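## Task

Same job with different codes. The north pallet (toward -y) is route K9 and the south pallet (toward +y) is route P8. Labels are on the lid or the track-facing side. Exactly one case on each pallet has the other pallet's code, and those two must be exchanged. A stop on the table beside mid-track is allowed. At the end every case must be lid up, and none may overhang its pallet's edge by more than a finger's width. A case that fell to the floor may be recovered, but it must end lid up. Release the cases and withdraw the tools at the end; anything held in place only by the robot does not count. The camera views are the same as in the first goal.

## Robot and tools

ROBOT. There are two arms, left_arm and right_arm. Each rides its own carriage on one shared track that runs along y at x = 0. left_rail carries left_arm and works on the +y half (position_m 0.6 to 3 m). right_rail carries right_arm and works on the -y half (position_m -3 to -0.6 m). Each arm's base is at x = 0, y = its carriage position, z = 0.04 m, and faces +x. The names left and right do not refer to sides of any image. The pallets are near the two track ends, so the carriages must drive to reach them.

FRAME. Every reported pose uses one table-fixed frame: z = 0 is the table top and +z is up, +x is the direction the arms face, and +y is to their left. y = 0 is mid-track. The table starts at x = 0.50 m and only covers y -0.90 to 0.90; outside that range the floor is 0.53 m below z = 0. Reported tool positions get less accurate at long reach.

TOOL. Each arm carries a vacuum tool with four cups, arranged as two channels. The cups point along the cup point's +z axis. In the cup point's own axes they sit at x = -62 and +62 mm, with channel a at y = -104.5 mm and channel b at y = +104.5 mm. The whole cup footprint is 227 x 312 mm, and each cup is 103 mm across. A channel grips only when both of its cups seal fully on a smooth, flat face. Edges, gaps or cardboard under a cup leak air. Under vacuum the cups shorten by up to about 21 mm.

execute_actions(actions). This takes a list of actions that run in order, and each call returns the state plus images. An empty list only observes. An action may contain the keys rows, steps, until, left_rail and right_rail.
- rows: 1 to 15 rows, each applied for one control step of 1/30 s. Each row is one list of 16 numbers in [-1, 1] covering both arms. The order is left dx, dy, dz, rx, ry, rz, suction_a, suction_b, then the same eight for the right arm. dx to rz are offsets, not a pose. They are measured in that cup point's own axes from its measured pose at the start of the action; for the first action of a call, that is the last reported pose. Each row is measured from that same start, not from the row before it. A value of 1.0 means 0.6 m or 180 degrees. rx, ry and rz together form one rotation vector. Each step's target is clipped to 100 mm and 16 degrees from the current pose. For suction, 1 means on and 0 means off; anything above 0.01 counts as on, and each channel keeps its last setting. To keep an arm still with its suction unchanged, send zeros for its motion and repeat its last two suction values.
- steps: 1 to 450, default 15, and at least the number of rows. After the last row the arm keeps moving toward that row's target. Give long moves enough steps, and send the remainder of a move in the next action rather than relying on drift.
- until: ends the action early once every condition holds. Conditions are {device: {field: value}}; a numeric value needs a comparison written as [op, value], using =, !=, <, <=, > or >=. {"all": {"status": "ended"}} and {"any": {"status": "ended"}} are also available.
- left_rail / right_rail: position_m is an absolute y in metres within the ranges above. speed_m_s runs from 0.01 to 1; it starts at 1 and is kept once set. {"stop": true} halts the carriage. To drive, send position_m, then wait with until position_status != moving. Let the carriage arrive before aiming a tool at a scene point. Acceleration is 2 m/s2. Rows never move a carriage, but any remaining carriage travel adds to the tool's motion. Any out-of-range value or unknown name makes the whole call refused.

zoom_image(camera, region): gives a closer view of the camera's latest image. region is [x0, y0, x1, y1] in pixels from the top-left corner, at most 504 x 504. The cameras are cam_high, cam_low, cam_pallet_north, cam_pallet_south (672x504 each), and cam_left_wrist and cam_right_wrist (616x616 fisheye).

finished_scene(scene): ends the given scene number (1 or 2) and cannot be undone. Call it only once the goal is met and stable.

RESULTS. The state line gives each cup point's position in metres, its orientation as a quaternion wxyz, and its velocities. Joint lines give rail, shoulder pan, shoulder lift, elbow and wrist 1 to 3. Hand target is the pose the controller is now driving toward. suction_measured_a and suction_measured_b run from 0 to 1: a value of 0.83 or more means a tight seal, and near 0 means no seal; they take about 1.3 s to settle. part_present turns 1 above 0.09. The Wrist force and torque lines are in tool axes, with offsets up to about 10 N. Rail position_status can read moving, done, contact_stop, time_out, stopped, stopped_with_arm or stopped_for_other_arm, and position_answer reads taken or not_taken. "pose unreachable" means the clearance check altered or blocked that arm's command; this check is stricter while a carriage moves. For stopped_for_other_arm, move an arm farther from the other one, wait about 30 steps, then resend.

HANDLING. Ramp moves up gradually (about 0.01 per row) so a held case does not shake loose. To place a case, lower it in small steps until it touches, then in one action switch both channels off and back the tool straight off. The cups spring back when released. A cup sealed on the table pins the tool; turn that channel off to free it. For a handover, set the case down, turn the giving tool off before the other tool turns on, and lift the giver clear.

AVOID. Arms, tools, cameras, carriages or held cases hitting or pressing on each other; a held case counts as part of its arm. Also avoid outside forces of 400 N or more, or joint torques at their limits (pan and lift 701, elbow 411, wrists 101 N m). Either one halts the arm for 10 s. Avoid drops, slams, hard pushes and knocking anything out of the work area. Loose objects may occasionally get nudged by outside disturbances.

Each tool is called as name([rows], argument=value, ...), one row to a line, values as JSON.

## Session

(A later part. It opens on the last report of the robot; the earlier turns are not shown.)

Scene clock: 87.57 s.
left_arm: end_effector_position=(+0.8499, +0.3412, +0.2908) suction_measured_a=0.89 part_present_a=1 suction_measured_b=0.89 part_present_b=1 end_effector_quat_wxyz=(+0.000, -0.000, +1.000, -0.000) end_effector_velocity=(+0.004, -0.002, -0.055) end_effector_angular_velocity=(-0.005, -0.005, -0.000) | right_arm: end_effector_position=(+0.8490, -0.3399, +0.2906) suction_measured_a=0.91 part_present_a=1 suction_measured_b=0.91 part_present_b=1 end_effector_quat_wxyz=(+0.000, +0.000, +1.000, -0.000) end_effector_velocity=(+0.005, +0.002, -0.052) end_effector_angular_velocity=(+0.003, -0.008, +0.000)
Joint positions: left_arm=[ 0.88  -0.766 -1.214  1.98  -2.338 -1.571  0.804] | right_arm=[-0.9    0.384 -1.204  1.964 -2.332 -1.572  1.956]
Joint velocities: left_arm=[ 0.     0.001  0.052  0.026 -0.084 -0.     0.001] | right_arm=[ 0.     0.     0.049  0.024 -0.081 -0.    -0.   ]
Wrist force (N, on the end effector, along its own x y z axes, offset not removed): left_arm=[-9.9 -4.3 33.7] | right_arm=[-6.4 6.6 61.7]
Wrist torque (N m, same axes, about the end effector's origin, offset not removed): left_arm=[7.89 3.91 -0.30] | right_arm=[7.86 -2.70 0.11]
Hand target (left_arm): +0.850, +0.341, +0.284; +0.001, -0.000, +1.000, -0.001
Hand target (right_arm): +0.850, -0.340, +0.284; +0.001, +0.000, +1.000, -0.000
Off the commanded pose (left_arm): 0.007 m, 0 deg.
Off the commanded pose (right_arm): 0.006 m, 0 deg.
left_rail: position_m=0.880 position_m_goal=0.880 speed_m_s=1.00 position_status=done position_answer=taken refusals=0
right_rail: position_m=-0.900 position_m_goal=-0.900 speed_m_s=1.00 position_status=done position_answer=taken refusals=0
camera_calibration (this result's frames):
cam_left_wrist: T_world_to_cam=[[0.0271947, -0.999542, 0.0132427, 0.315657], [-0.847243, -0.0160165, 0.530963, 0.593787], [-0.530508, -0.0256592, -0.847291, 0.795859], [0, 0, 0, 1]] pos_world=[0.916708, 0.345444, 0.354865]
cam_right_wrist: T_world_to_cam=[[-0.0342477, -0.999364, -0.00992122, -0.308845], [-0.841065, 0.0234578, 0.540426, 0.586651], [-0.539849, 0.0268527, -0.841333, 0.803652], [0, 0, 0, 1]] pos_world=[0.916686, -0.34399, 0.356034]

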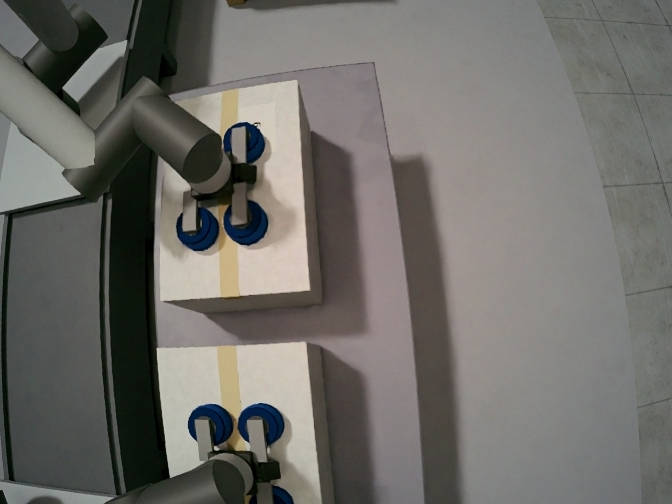

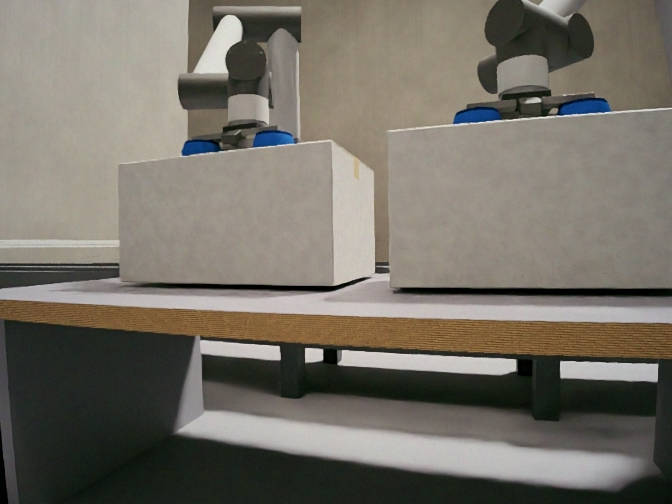

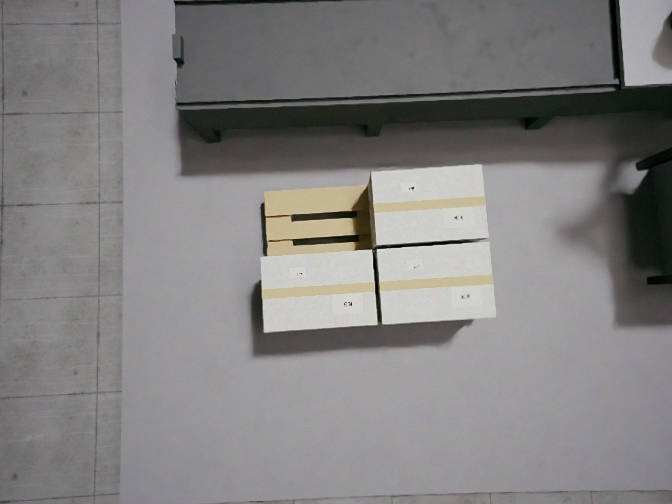

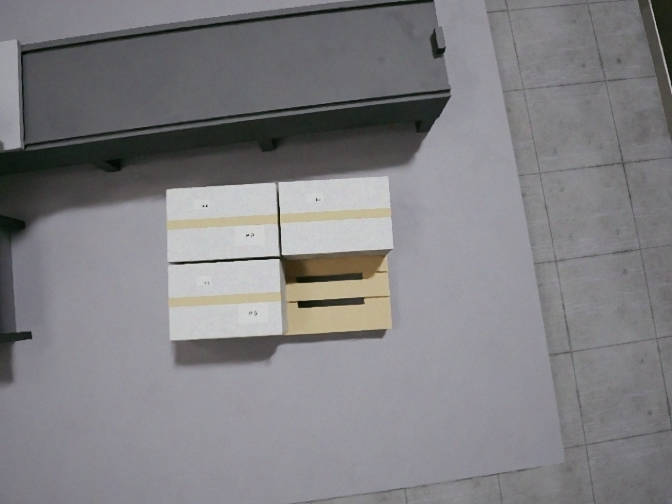

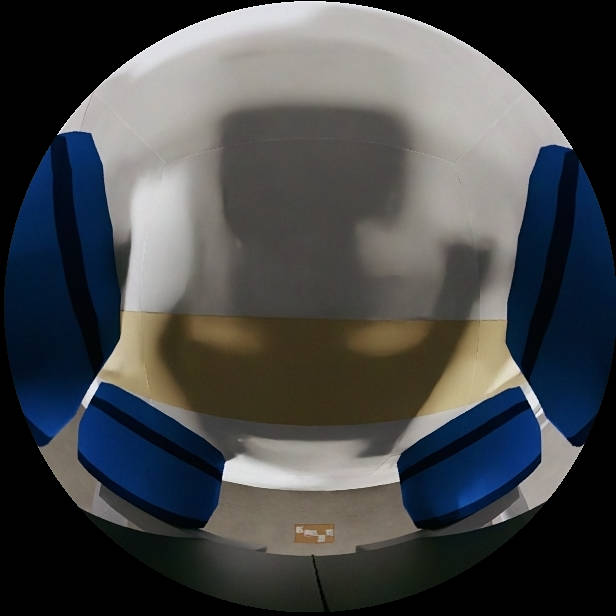

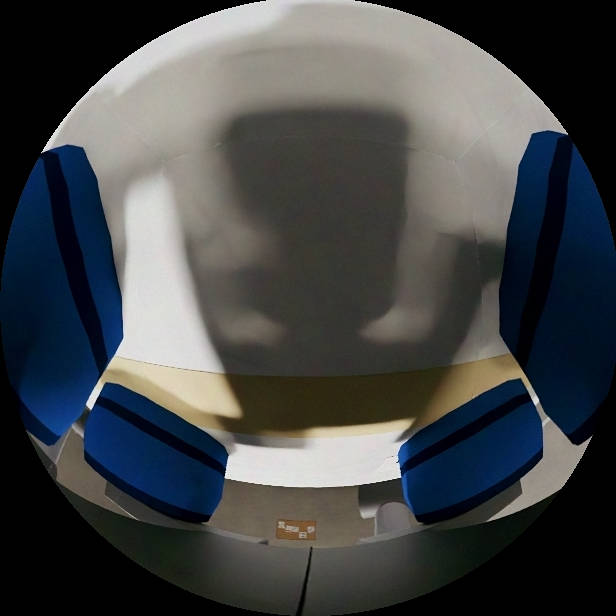

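execute_actions(actions=[])

zoom_image(camera="cam_low", region=[280, 250, 440, 330])

Scene clock: 89.27 s.
left_arm: end_effector_position=(+0.8504, +0.3409, +0.2842) suction_measured_a=0.89 part_present_a=1 suction_measured_b=0.89 part_present_b=1 end_effector_quat_wxyz=(+0.001, -0.000, +1.000, -0.001) end_effector_velocity=(-0.000, +0.000, -0.000) end_effector_angular_velocity=(+0.000, +0.000, +0.000) | right_arm: end_effector_position=(+0.8496, -0.3398, +0.2842) suction_measured_a=0.91 part_present_a=1 suction_measured_b=0.91 part_present_b=1 end_effector_quat_wxyz=(+0.001, +0.000, +1.000, -0.000) end_effector_velocity=(+0.000, -0.000, -0.000) end_effector_angular_velocity=(-0.000, +0.000, -0.000)
Joint positions: left_arm=[ 0.88  -0.766 -1.208  1.983 -2.348 -1.571  0.804] | right_arm=[-0.9    0.384 -1.198  1.967 -2.341 -1.572  1.956]
Joint velocities: left_arm=[ 0. -0.  0.  0. -0.  0. -0.] | right_arm=[ 0. -0.  0. -0.  0.  0. -0.]
Wrist force (N, on the end effector, along its own x y z axes, offset not removed): left_arm=[-9.9 -6.4 21.5] | right_arm=[-5.2 4.9 52.7]
Wrist torque (N m, same axes, about the end effector's origin, offset not removed): left_arm=[7.29 3.86 -0.23] | right_arm=[7.36 -2.37 0.07]
Hand target (left_arm): +0.850, +0.341, +0.284; +0.001, -0.000, +1.000, -0.001
Hand target (right_arm): +0.850, -0.340, +0.284; +0.001, +0.000, +1.000, -0.000
Off the commanded pose (left_arm): 0.000 m, 0 deg.
Off the commanded pose (right_arm): 0.000 m, 0 deg.
left_rail: position_m=0.880 position_m_goal=0.880 speed_m_s=1.00 position_status=done position_answer=taken refusals=0
right_rail: position_m=-0.900 position_m_goal=-0.900 speed_m_s=1.00 position_status=done position_answer=taken refusals=0
camera_calibration (this result's frames):
cam_left_wrist: T_world_to_cam=[[0.0271706, -0.999536, 0.0137988, 0.315339], [-0.8476, -0.0157182, 0.530403, 0.598058], [-0.529939, -0.0261072, -0.847634, 0.790311], [0, 0, 0, 1]] pos_world=[0.917163, 0.345226, 0.348331]
cam_right_wrist: T_world_to_cam=[[-0.0344015, -0.999356, -0.0101974, -0.308647], [-0.841464, 0.0234581, 0.539804, 0.591079], [-0.539218, 0.0271508, -0.841729, 0.798314], [0, 0, 0, 1]] pos_world=[0.917218, -0.343988, 0.349749]

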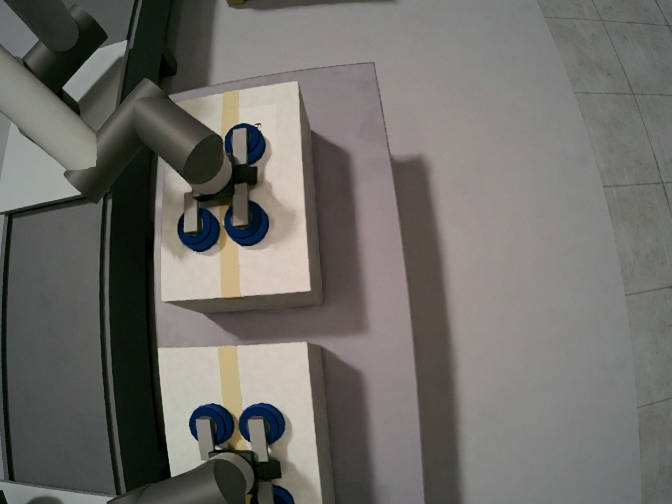

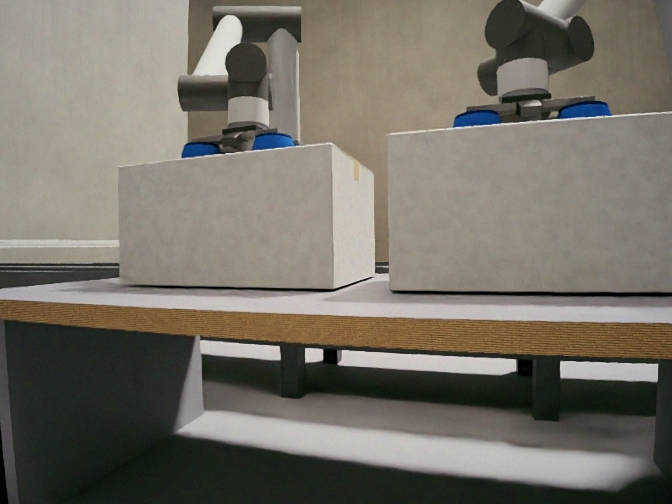

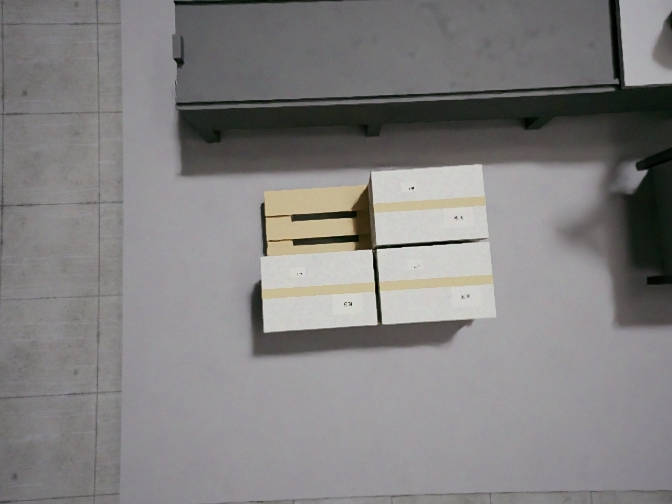

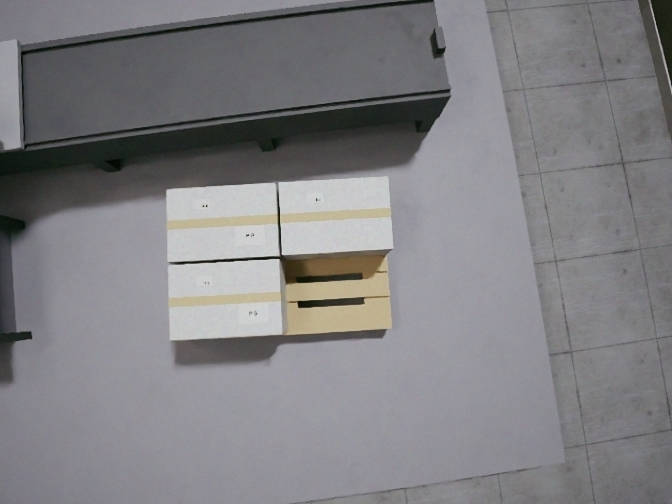

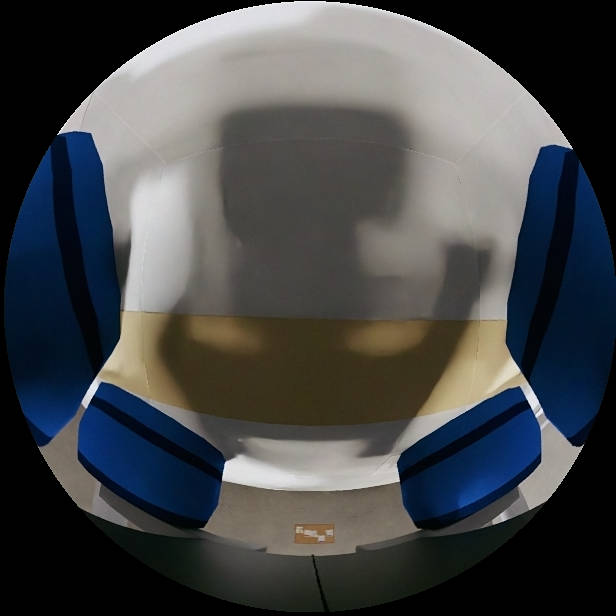

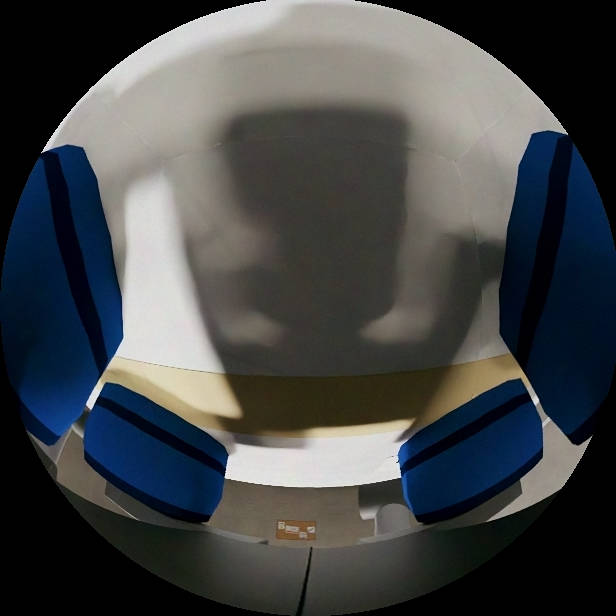

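Region (280, 250, 440, 330) of cam_low's 672x504 image, scaled by 3.150, with more detail than that image has.

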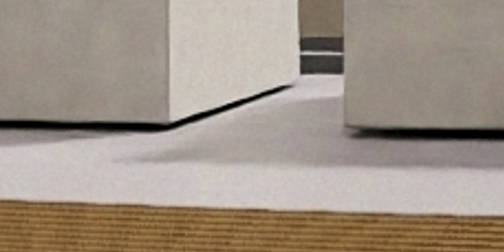

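execute_actions([
  {"rows":[[0,0,0.002,0,0,0,1,1,0,0,0.002,0,0,0,1,1],[0,0,0.004,0,0,0,1,1,0,0,0.004,0,0,0,1,1],[0,0,0.006,0,0,0,1,1,0,0,0.006,0,0,0,1,1]],"steps":7},
  {"rows":[[0,0,-0.005,0,0,0,0,0,0,0,-0.005,0,0,0,0,0],[0,0,-0.012,0,0,0,0,0,0,0,-0.012,0,0,0,0,0],[0,0,-0.02,0,0,0,0,0,0,0,-0.02,0,0,0,0,0],[0,0,-0.03,0,0,0,0,0,0,0,-0.03,0,0,0,0,0],[0,0,-0.04,0,0,0,0,0,0,0,-0.04,0,0,0,0,0],[0,0,-0.05,0,0,0,0,0,0,0,-0.05,0,0,0,0,0],[0,0,-0.065,0,0,0,0,0,0,0,-0.065,0,0,0,0,0],[0,0,-0.085,0,0,0,0,0,0,0,-0.085,0,0,0,0,0],[0,0,-0.11,0,0,0,0,0,0,0,-0.11,0,0,0,0,0],[0,0,-0.14,0,0,0,0,0,0,0,-0.14,0,0,0,0,0],[0,0,-0.2,0,0,0,0,0,0,0,-0.17,0,0,0,0,0]],"steps":16},
  {"left_rail":{"position_m":1.7},"steps":8},
  {"right_rail":{"position_m":-0.6},"rows":[[0,0,0,0,0,0,0,0,0,0.02,0,0,0,0,0,0],[0,0,0,0,0,0,0,0,0,0.05,0,0,0,0,0,0],[0,0,0,0,0,0,0,0,-0.005,0.09,0,0,0,0,0,0],[0,0,0,0,0,0,0,0,-0.01,0.14,0,0,0,0,0,0],[0,0,0,0,0,0,0,0,-0.015,0.2,0,0,0,0,0,0],[0,0,0,0,0,0,0,0,-0.022,0.635,0,0,0,0,0,0]],"steps":32},
])

Scene clock: 103.80 s.
left_arm: end_effector_position=(+0.8502, +1.1604, +0.3989) suction_measured_a=0.00 part_present_a=0 suction_measured_b=0.00 part_present_b=0 end_effector_quat_wxyz=(+0.001, -0.000, +1.000, -0.001) end_effector_velocity=(+0.000, +0.062, -0.000) end_effector_angular_velocity=(+0.000, +0.000, -0.000) | right_arm: end_effector_position=(+0.8599, +0.3322, +0.3817) suction_measured_a=0.00 part_present_a=0 suction_measured_b=0.00 part_present_b=0 end_effector_quat_wxyz=(+0.001, +0.000, +1.000, +0.001) end_effector_velocity=(+0.024, +0.069, -0.000) end_effector_angular_velocity=(-0.009, +0.007, -0.005)
Joint positions: left_arm=[ 1.699 -0.766 -1.3    1.914 -2.188 -1.571  0.804] | right_arm=[-0.6    0.667 -1.023  1.512 -2.063 -1.572  2.238]
Joint velocities: left_arm=[ 0.062 -0.     0.    -0.    -0.     0.     0.   ] | right_arm=[ 0.     0.033  0.072 -0.125  0.063 -0.003  0.037]
Wrist force (N, on the end effector, along its own x y z axes, offset not removed): left_arm=[-7.5 5.3 -0.9] | right_arm=[-4.5 9.7 0.9]
Wrist torque (N m, same axes, about the end effector's origin, offset not removed): left_arm=[0.53 1.14 -0.13] | right_arm=[1.02 0.68 -0.01]
Hand target (left_arm): +0.850, +1.161, +0.399; +0.001, -0.000, +1.000, -0.001
Hand target (right_arm): +0.863, +0.341, +0.382; +0.001, +0.000, +1.000, -0.000
Off the commanded pose (left_arm): 0.000 m, 0 deg.
Off the commanded pose (right_arm): 0.009 m, 0 deg.
left_rail: position_m=1.699 position_m_goal=1.700 speed_m_s=1.00 position_status=moving position_answer=taken refusals=0
right_rail: position_m=-0.600 position_m_goal=-0.600 speed_m_s=1.00 position_status=done position_answer=taken refusals=0
camera_calibration (this result's frames):
cam_left_wrist: T_world_to_cam=[[0.0270148, -0.999535, 0.0141373, 1.13279], [-0.847801, -0.0154163, 0.530091, 0.549899], [-0.529626, -0.0263059, -0.847823, 0.908846], [0, 0, 0, 1]] pos_world=[0.916951, 1.16465, 0.46303]
cam_right_wrist: T_world_to_cam=[[-0.033935, -0.999359, -0.0113935, 0.364398], [-0.842042, 0.0224486, 0.538945, 0.532536], [-0.538343, 0.0278829, -0.842264, 0.866859], [0, 0, 0, 1]] pos_world=[0.927451, 0.328039, 0.447269]

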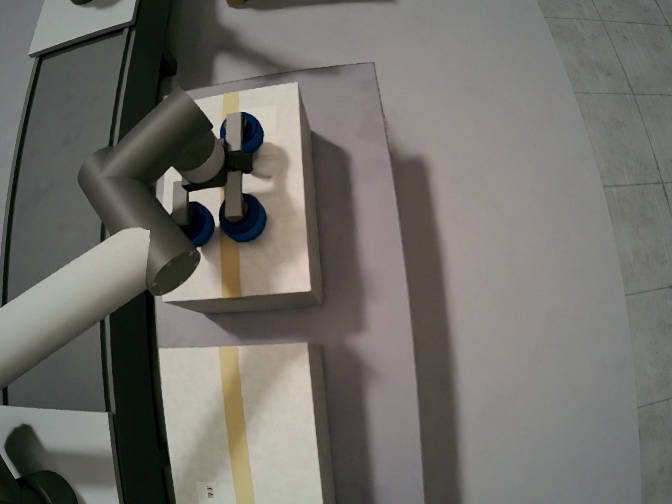

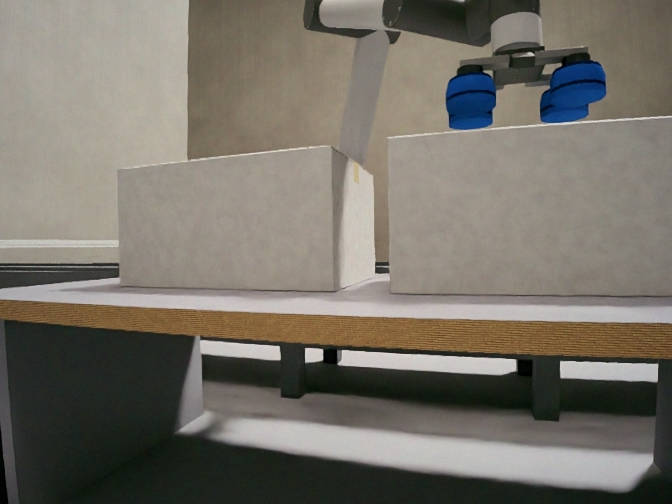

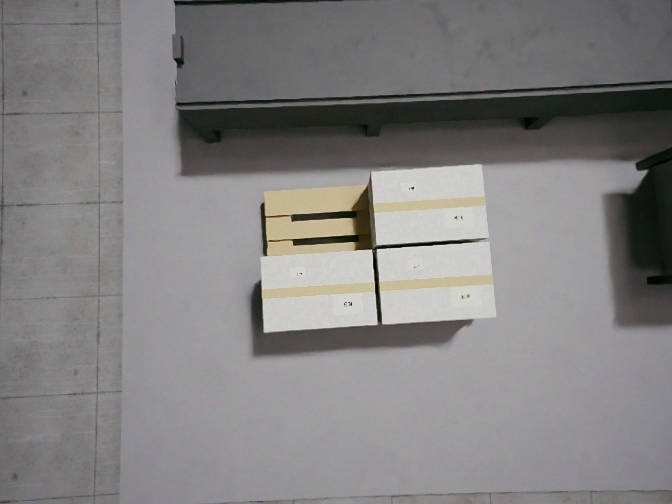

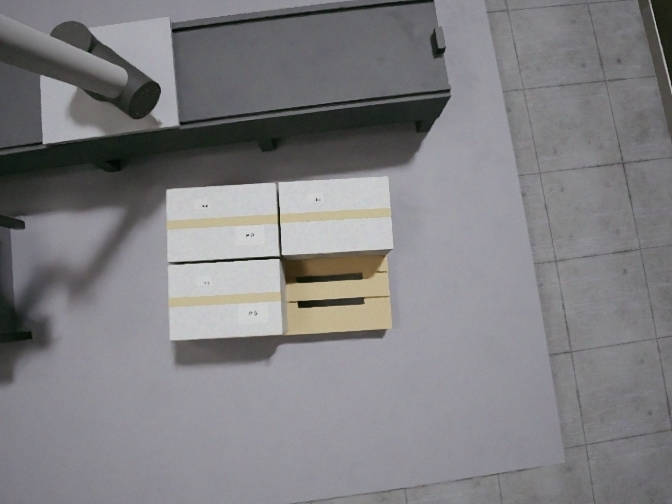

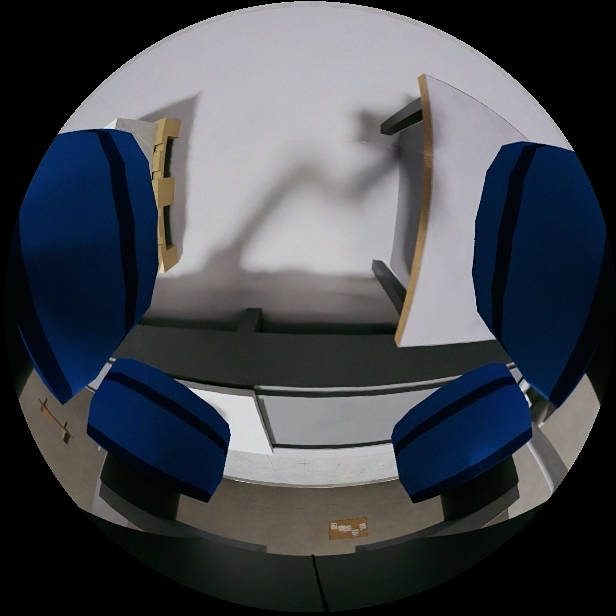

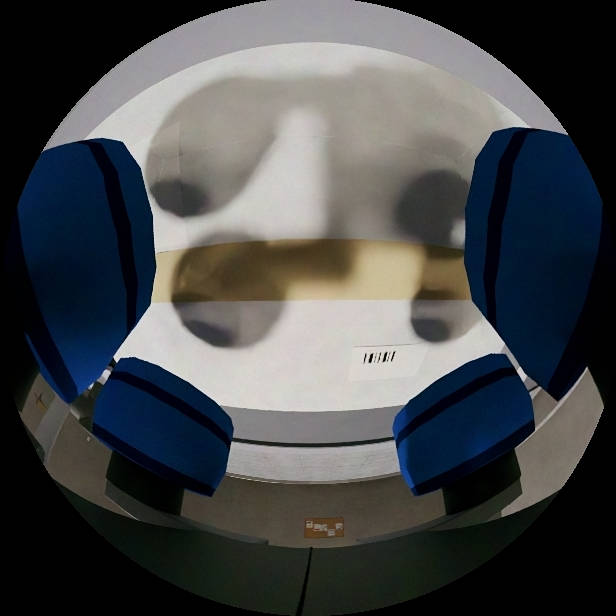

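execute_actions([
  {"rows":[[0,0,0,0,0,0,0,0,-0.007,0.015,0.015,0,0,0,0,0],[0,0,0,0,0,0,0,0,-0.007,0.015,0.035,0,0,0,0,0],[0,0,0,0,0,0,0,0,-0.007,0.015,0.06,0,0,0,0,0],[0,0,0,0,0,0,0,0,-0.007,0.015,0.085,0,0,0,0,0],[0,0,0,0,0,0,0,0,-0.007,0.015,0.105,0,0,0,0,0],[0,0,0,0,0,0,0,0,-0.007,0.015,0.12,0,0,0,0,0],[0,0,0,0,0,0,0,0,-0.007,0.015,0.131,0,0,0,0,0],[0,0,0,0,0,0,0,0,-0.007,0.015,0.139,0,0,0,0,0],[0,0,0,0,0,0,0,0,-0.007,0.015,0.146,0,0,0,0,0],[0,0,0,0,0,0,0,0,-0.007,0.015,0.151,0,0,0,1,1],[0,0,0,0,0,0,0,0,-0.007,0.015,0.156,0,0,0,1,1]],"steps":22},
])

Scene clock: 118.07 s.
left_arm: end_effector_position=(+0.8503, +1.1614, +0.3990) suction_measured_a=0.00 part_present_a=0 suction_measured_b=0.00 part_present_b=0 end_effector_quat_wxyz=(+0.001, -0.000, +1.000, -0.001) end_effector_velocity=(-0.000, +0.000, -0.000) end_effector_angular_velocity=(+0.000, +0.000, +0.000) | right_arm: end_effector_position=(+0.8644, +0.3410, +0.2893) suction_measured_a=0.91 part_present_a=1 suction_measured_b=0.90 part_present_b=1 end_effector_quat_wxyz=(+0.001, +0.000, +1.000, +0.000) end_effector_velocity=(-0.000, -0.000, -0.012) end_effector_angular_velocity=(-0.002, +0.002, -0.000)
Joint positions: left_arm=[ 1.7   -0.766 -1.3    1.914 -2.188 -1.571  0.804] | right_arm=[-0.6    0.67  -0.958  1.546 -2.161 -1.572  2.241]
Joint velocities: left_arm=[ 0.  0. -0.  0.  0.  0.  0.] | right_arm=[ 0.     0.     0.008  0.005 -0.01   0.     0.   ]
Wrist force (N, on the end effector, along its own x y z axes, offset not removed): left_arm=[-2.9 -1.2 -1.2] | right_arm=[8.7 -20.4 29.2]
Wrist torque (N m, same axes, about the end effector's origin, offset not removed): left_arm=[0.06 0.66 -0.32] | right_arm=[14.16 3.57 -0.26]
Hand target (left_arm): +0.850, +1.161, +0.399; +0.001, -0.000, +1.000, -0.001
Hand target (right_arm): +0.865, +0.341, +0.288; +0.001, +0.000, +1.000, +0.001
Off the commanded pose (left_arm): 0.000 m, 0 deg.
Off the commanded pose (right_arm): 0.001 m, 0 deg.
left_rail: position_m=1.700 position_m_goal=1.700 speed_m_s=1.00 position_status=done position_answer=taken refusals=0
right_rail: position_m=-0.600 position_m_goal=-0.600 speed_m_s=1.00 position_status=done position_answer=taken refusals=0
camera_calibration (this result's frames):
cam_left_wrist: T_world_to_cam=[[0.0269861, -0.999535, 0.0141864, 1.13387], [-0.847828, -0.0153672, 0.530049, 0.549887], [-0.529585, -0.0263316, -0.847848, 0.908934], [0, 0, 0, 1]] pos_world=[0.916968, 1.16573, 0.463085]
cam_right_wrist: T_world_to_cam=[[-0.0338514, -0.999368, -0.0108277, 0.372022], [-0.841798, 0.0226708, 0.539317, 0.585479], [-0.53873, 0.0273714, -0.842033, 0.791612], [0, 0, 0, 1]] pos_world=[0.931914, 0.336846, 0.354833]

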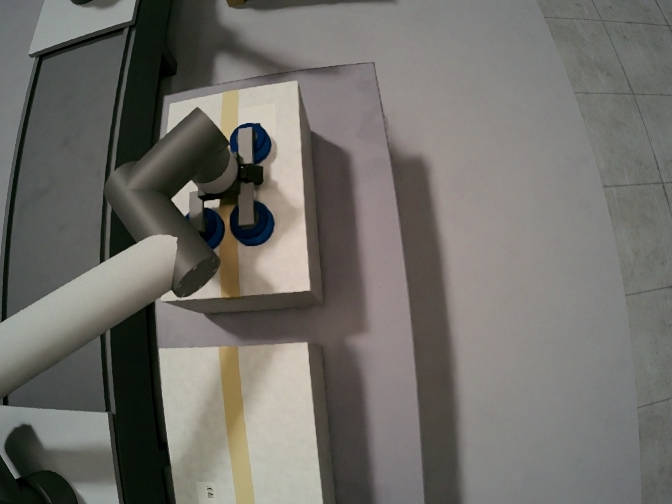

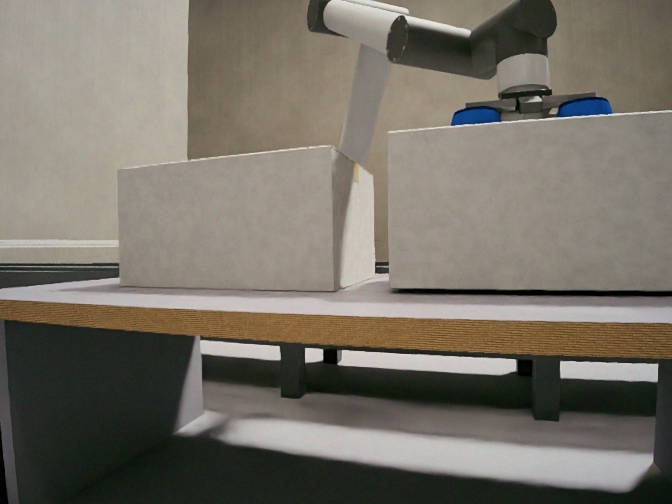

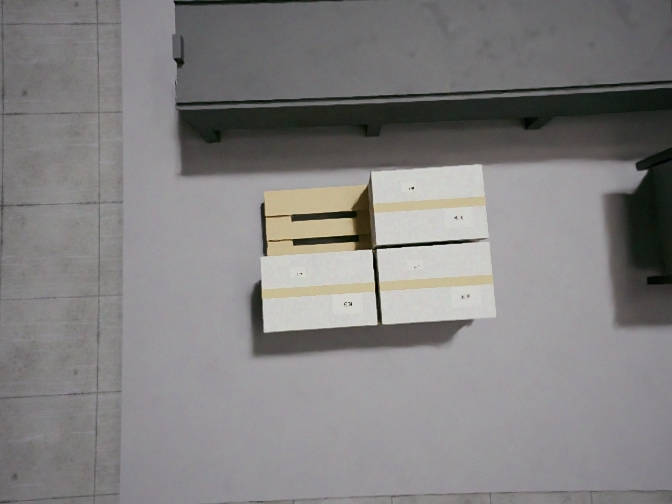

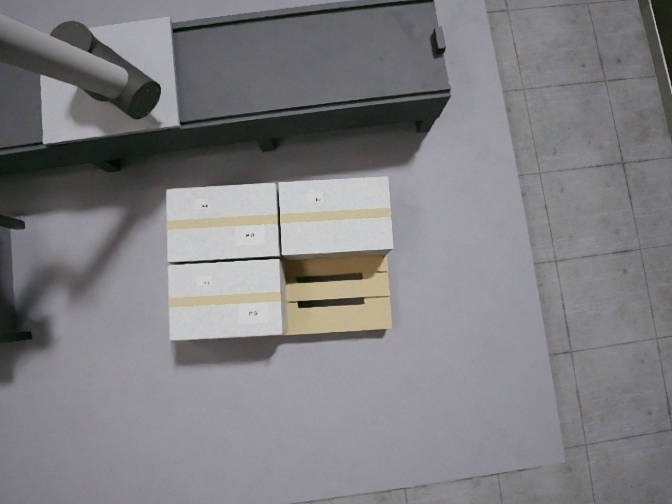

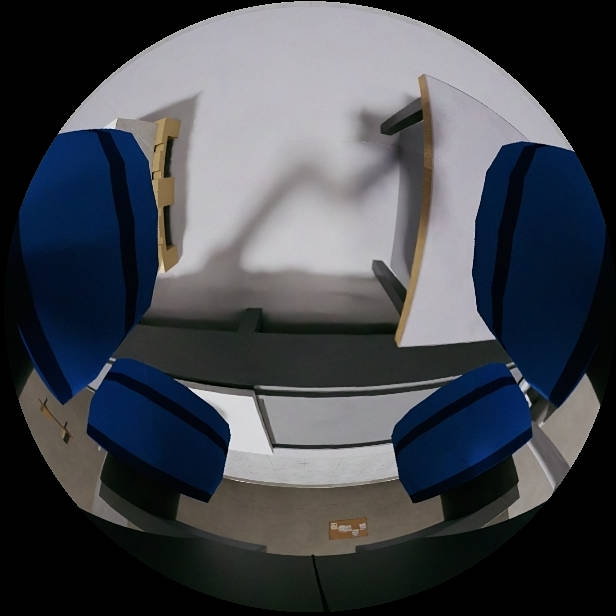

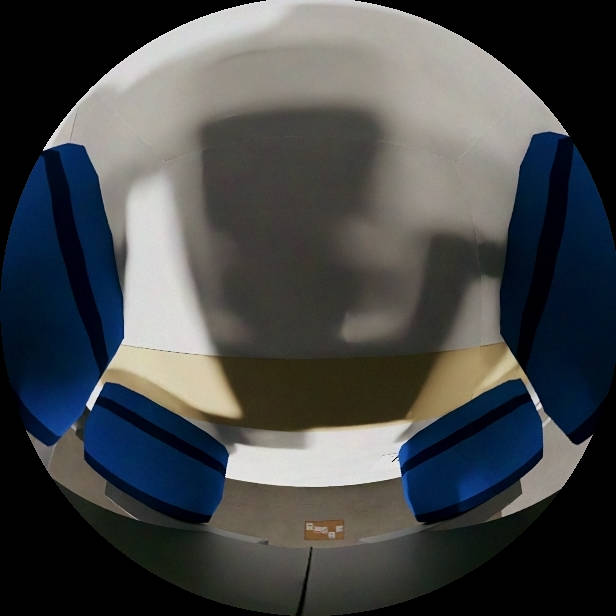

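execute_actions([
  {"rows":[[0,0,0,0,0,0,0,0,0,0,-0.01,0,0,0,1,1],[0,0,0,0,0,0,0,0,0,0,-0.025,0,0,0,1,1],[0,0,0,0,0,0,0,0,0,0,-0.045,0,0,0,1,1],[0,0,0,0,0,0,0,0,0,0,-0.07,0,0,0,1,1],[0,0,0,0,0,0,0,0,0,0,-0.1,0,0,0,1,1],[0,0,0,0,0,0,0,0,0,0,-0.14,0,0,0,1,1],[0,0,0,0,0,0,0,0,0,0,-0.19,0,0,0,1,1],[0,0,0,0,0,0,0,0,0,0,-0.585,0,0,0,1,1]],"steps":30},
  {"left_rail":{"position_m":0.6},"right_rail":{"position_m":-3.0},"rows":[[0,-0.01,0,0,0,0,0,0,0,-0.02,-0.01,0,0,0,1,1],[0,-0.02,0,0,0,0,0,0,0,-0.05,-0.01,0,0,0,1,1],[0,-0.035,0,0,0,0,0,0,0,-0.09,-0.01,0,0,0,1,1],[0,-0.05,0,0,0,0,0,0,0.005,-0.14,-0.01,0,0,-0.001,1,1],[0,-0.07,0,0,0,0,0,0,0.01,-0.2,-0.01,0,0,-0.002,1,1],[0,-0.09,0,0,0,0,0,0,0.067,-0.95,-0.01,0,0,-0.011,1,1],[0,-0.11,0,0,0,0,0,0,0.067,-0.95,-0.01,0,0,-0.011,1,1],[0,-0.13,0,0,0,0,0,0,0.067,-0.95,-0.01,0,0,-0.011,1,1],[0,-0.16,0,0,0,0,0,0,0.067,-0.95,-0.01,0,0,-0.011,1,1],[0,-0.2,0,0,0,0,0,0,0.067,-0.95,-0.01,0,0,-0.011,1,1],[0.015,-0.668,0,0,0,0,0,0,0.067,-0.95,-0.01,0,0,-0.011,1,1]],"steps":48},
])

Scene clock: 131.93 s.
left_arm: end_effector_position=(+0.8378, +0.5254, +0.3998) suction_measured_a=0.00 part_present_a=0 suction_measured_b=0.00 part_present_b=0 end_effector_quat_wxyz=(+0.001, +0.001, +1.000, -0.002) end_effector_velocity=(-0.000, -0.000, -0.000) end_effector_angular_velocity=(+0.000, +0.000, -0.000) | right_arm: end_effector_position=(+0.8476, -0.3736, +0.6342) suction_measured_a=0.91 part_present_a=1 suction_measured_b=0.91 part_present_b=1 end_effector_quat_wxyz=(+0.001, -0.016, +1.000, -0.001) end_effector_velocity=(+0.000, -0.000, -0.000) end_effector_angular_velocity=(-0.000, +0.000, -0.000)
Joint positions: left_arm=[ 1.249 -0.895 -1.199  1.767 -2.144 -1.571  0.677] | right_arm=[-1.083  0.515 -1.309  1.567 -1.829 -1.573  2.054]
Joint velocities: left_arm=[ 0. -0.  0. -0.  0.  0. -0.] | right_arm=[ 0. -0. -0.  0.  0. -0. -0.]
Wrist force (N, on the end effector, along its own x y z axes, offset not removed): left_arm=[-4.6 -4.2 9.7] | right_arm=[-5.3 7.0 18.9]
Wrist torque (N m, same axes, about the end effector's origin, offset not removed): left_arm=[-0.64 0.70 -0.12] | right_arm=[9.59 1.41 0.07]
Hand target (left_arm): +0.838, +0.525, +0.400; +0.001, +0.001, +1.000, -0.002
Hand target (right_arm): +0.848, -0.373, +0.634; +0.001, -0.016, +1.000, -0.001
Off the commanded pose (left_arm): 0.216 m, 0 deg.
Off the commanded pose (right_arm): 0.341 m, 0 deg.
left_rail: position_m=1.249 position_m_goal=1.249 speed_m_s=1.00 position_status=stopped_for_other_arm position_answer=taken refusals=0
right_rail: position_m=-1.083 position_m_goal=-1.083 speed_m_s=1.00 position_status=stopped_with_arm position_answer=taken refusals=0
pose unreachable (left arm): on one or more control steps of this call, first in action 1 (counted from 0), this arm could not follow its commanded pose, so it was not sent that pose on those steps. It may still have moved: this result reports where it is.
cause: while a carriage moves, is told to move, or has just stopped, the clearance check judges arm commands more strictly, and it could not pass this one. Move the arms while the carriages stand.
pose unreachable (right arm): on one or more control steps of this call, first in action 1 (counted from 0), this arm could not follow its commanded pose, so it was not sent that pose on those steps. It may still have moved: this result reports where it is.
cause: while a carriage moves, is told to move, or has just stopped, the clearance check judges arm commands more strictly, and it could not pass this one. Move the arms while the carriages stand.
camera_calibration (this result's frames):
cam_left_wrist: T_world_to_cam=[[0.0251681, -0.999543, 0.0167582, 0.498917], [-0.8484, -0.0124898, 0.529208, 0.528363], [-0.528756, -0.0275368, -0.848327, 0.886427], [0, 0, 0, 1]] pos_world=[0.90441, 0.529697, 0.464005]
cam_right_wrist: T_world_to_cam=[[-0.00178507, -0.999963, -0.00847374, -0.367855], [-0.841434, -0.00307688, 0.54035, 0.390994], [-0.540356, 0.00809466, -0.841397, 1.08634], [0, 0, 0, 1]] pos_world=[0.91535, -0.375432, 0.699653]

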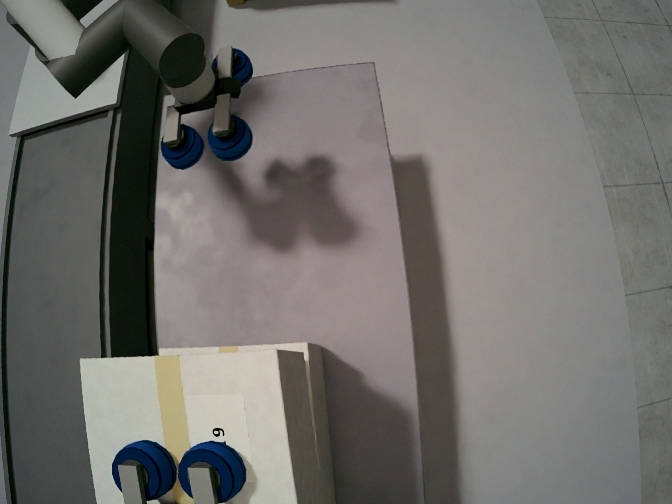

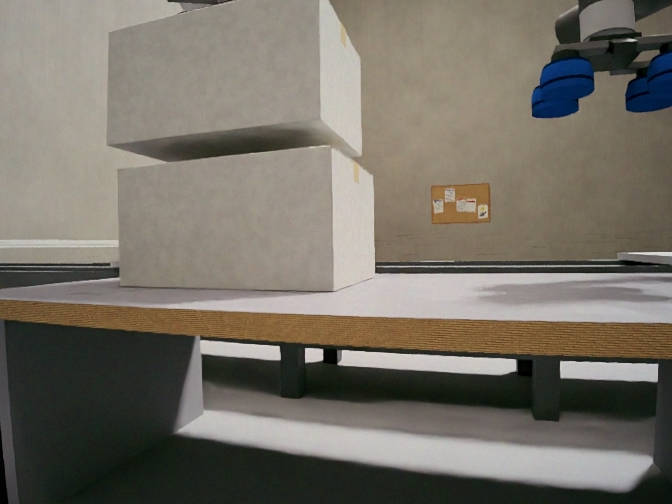

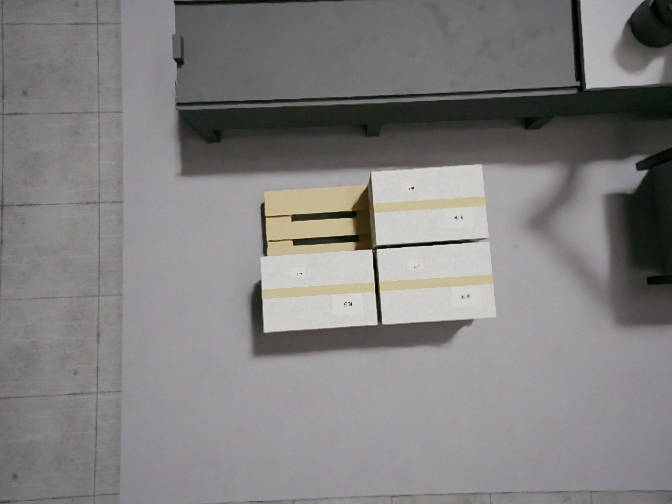

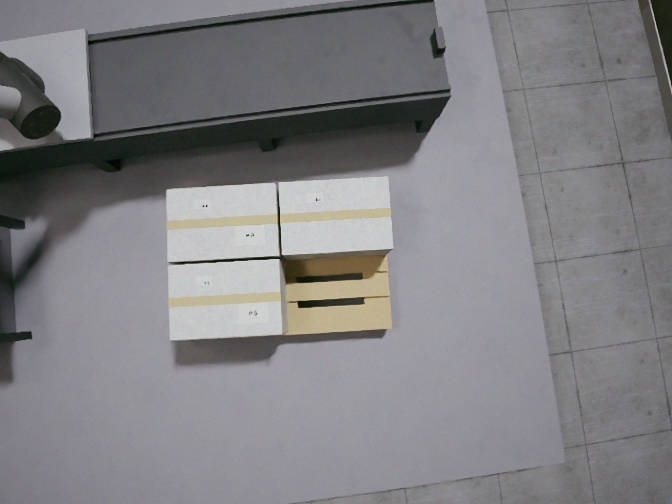

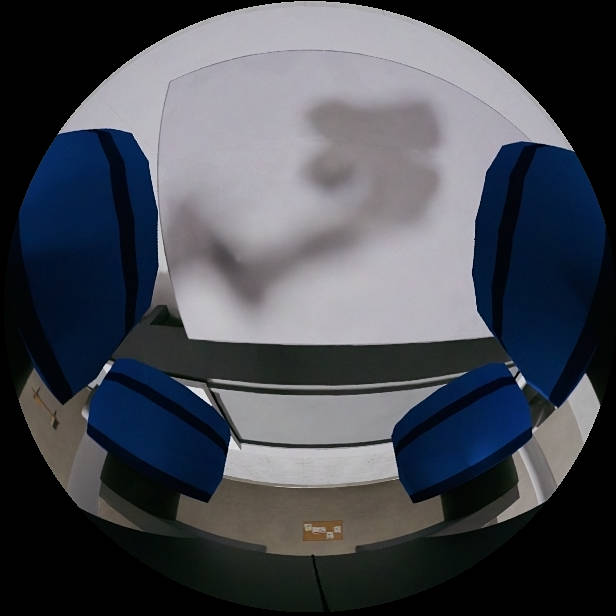

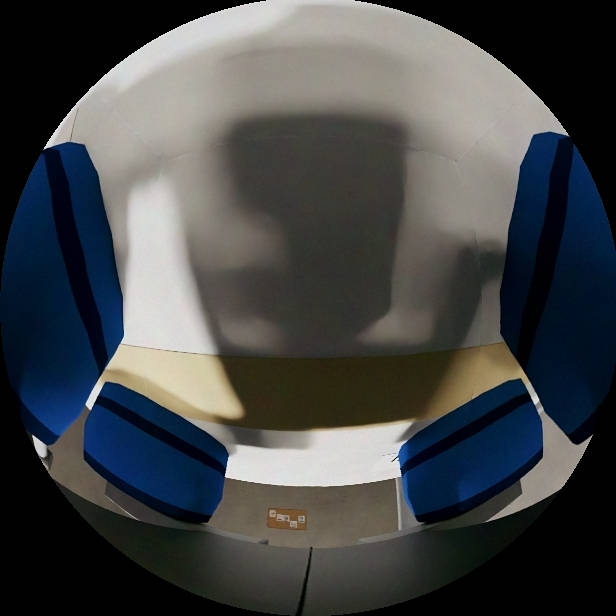

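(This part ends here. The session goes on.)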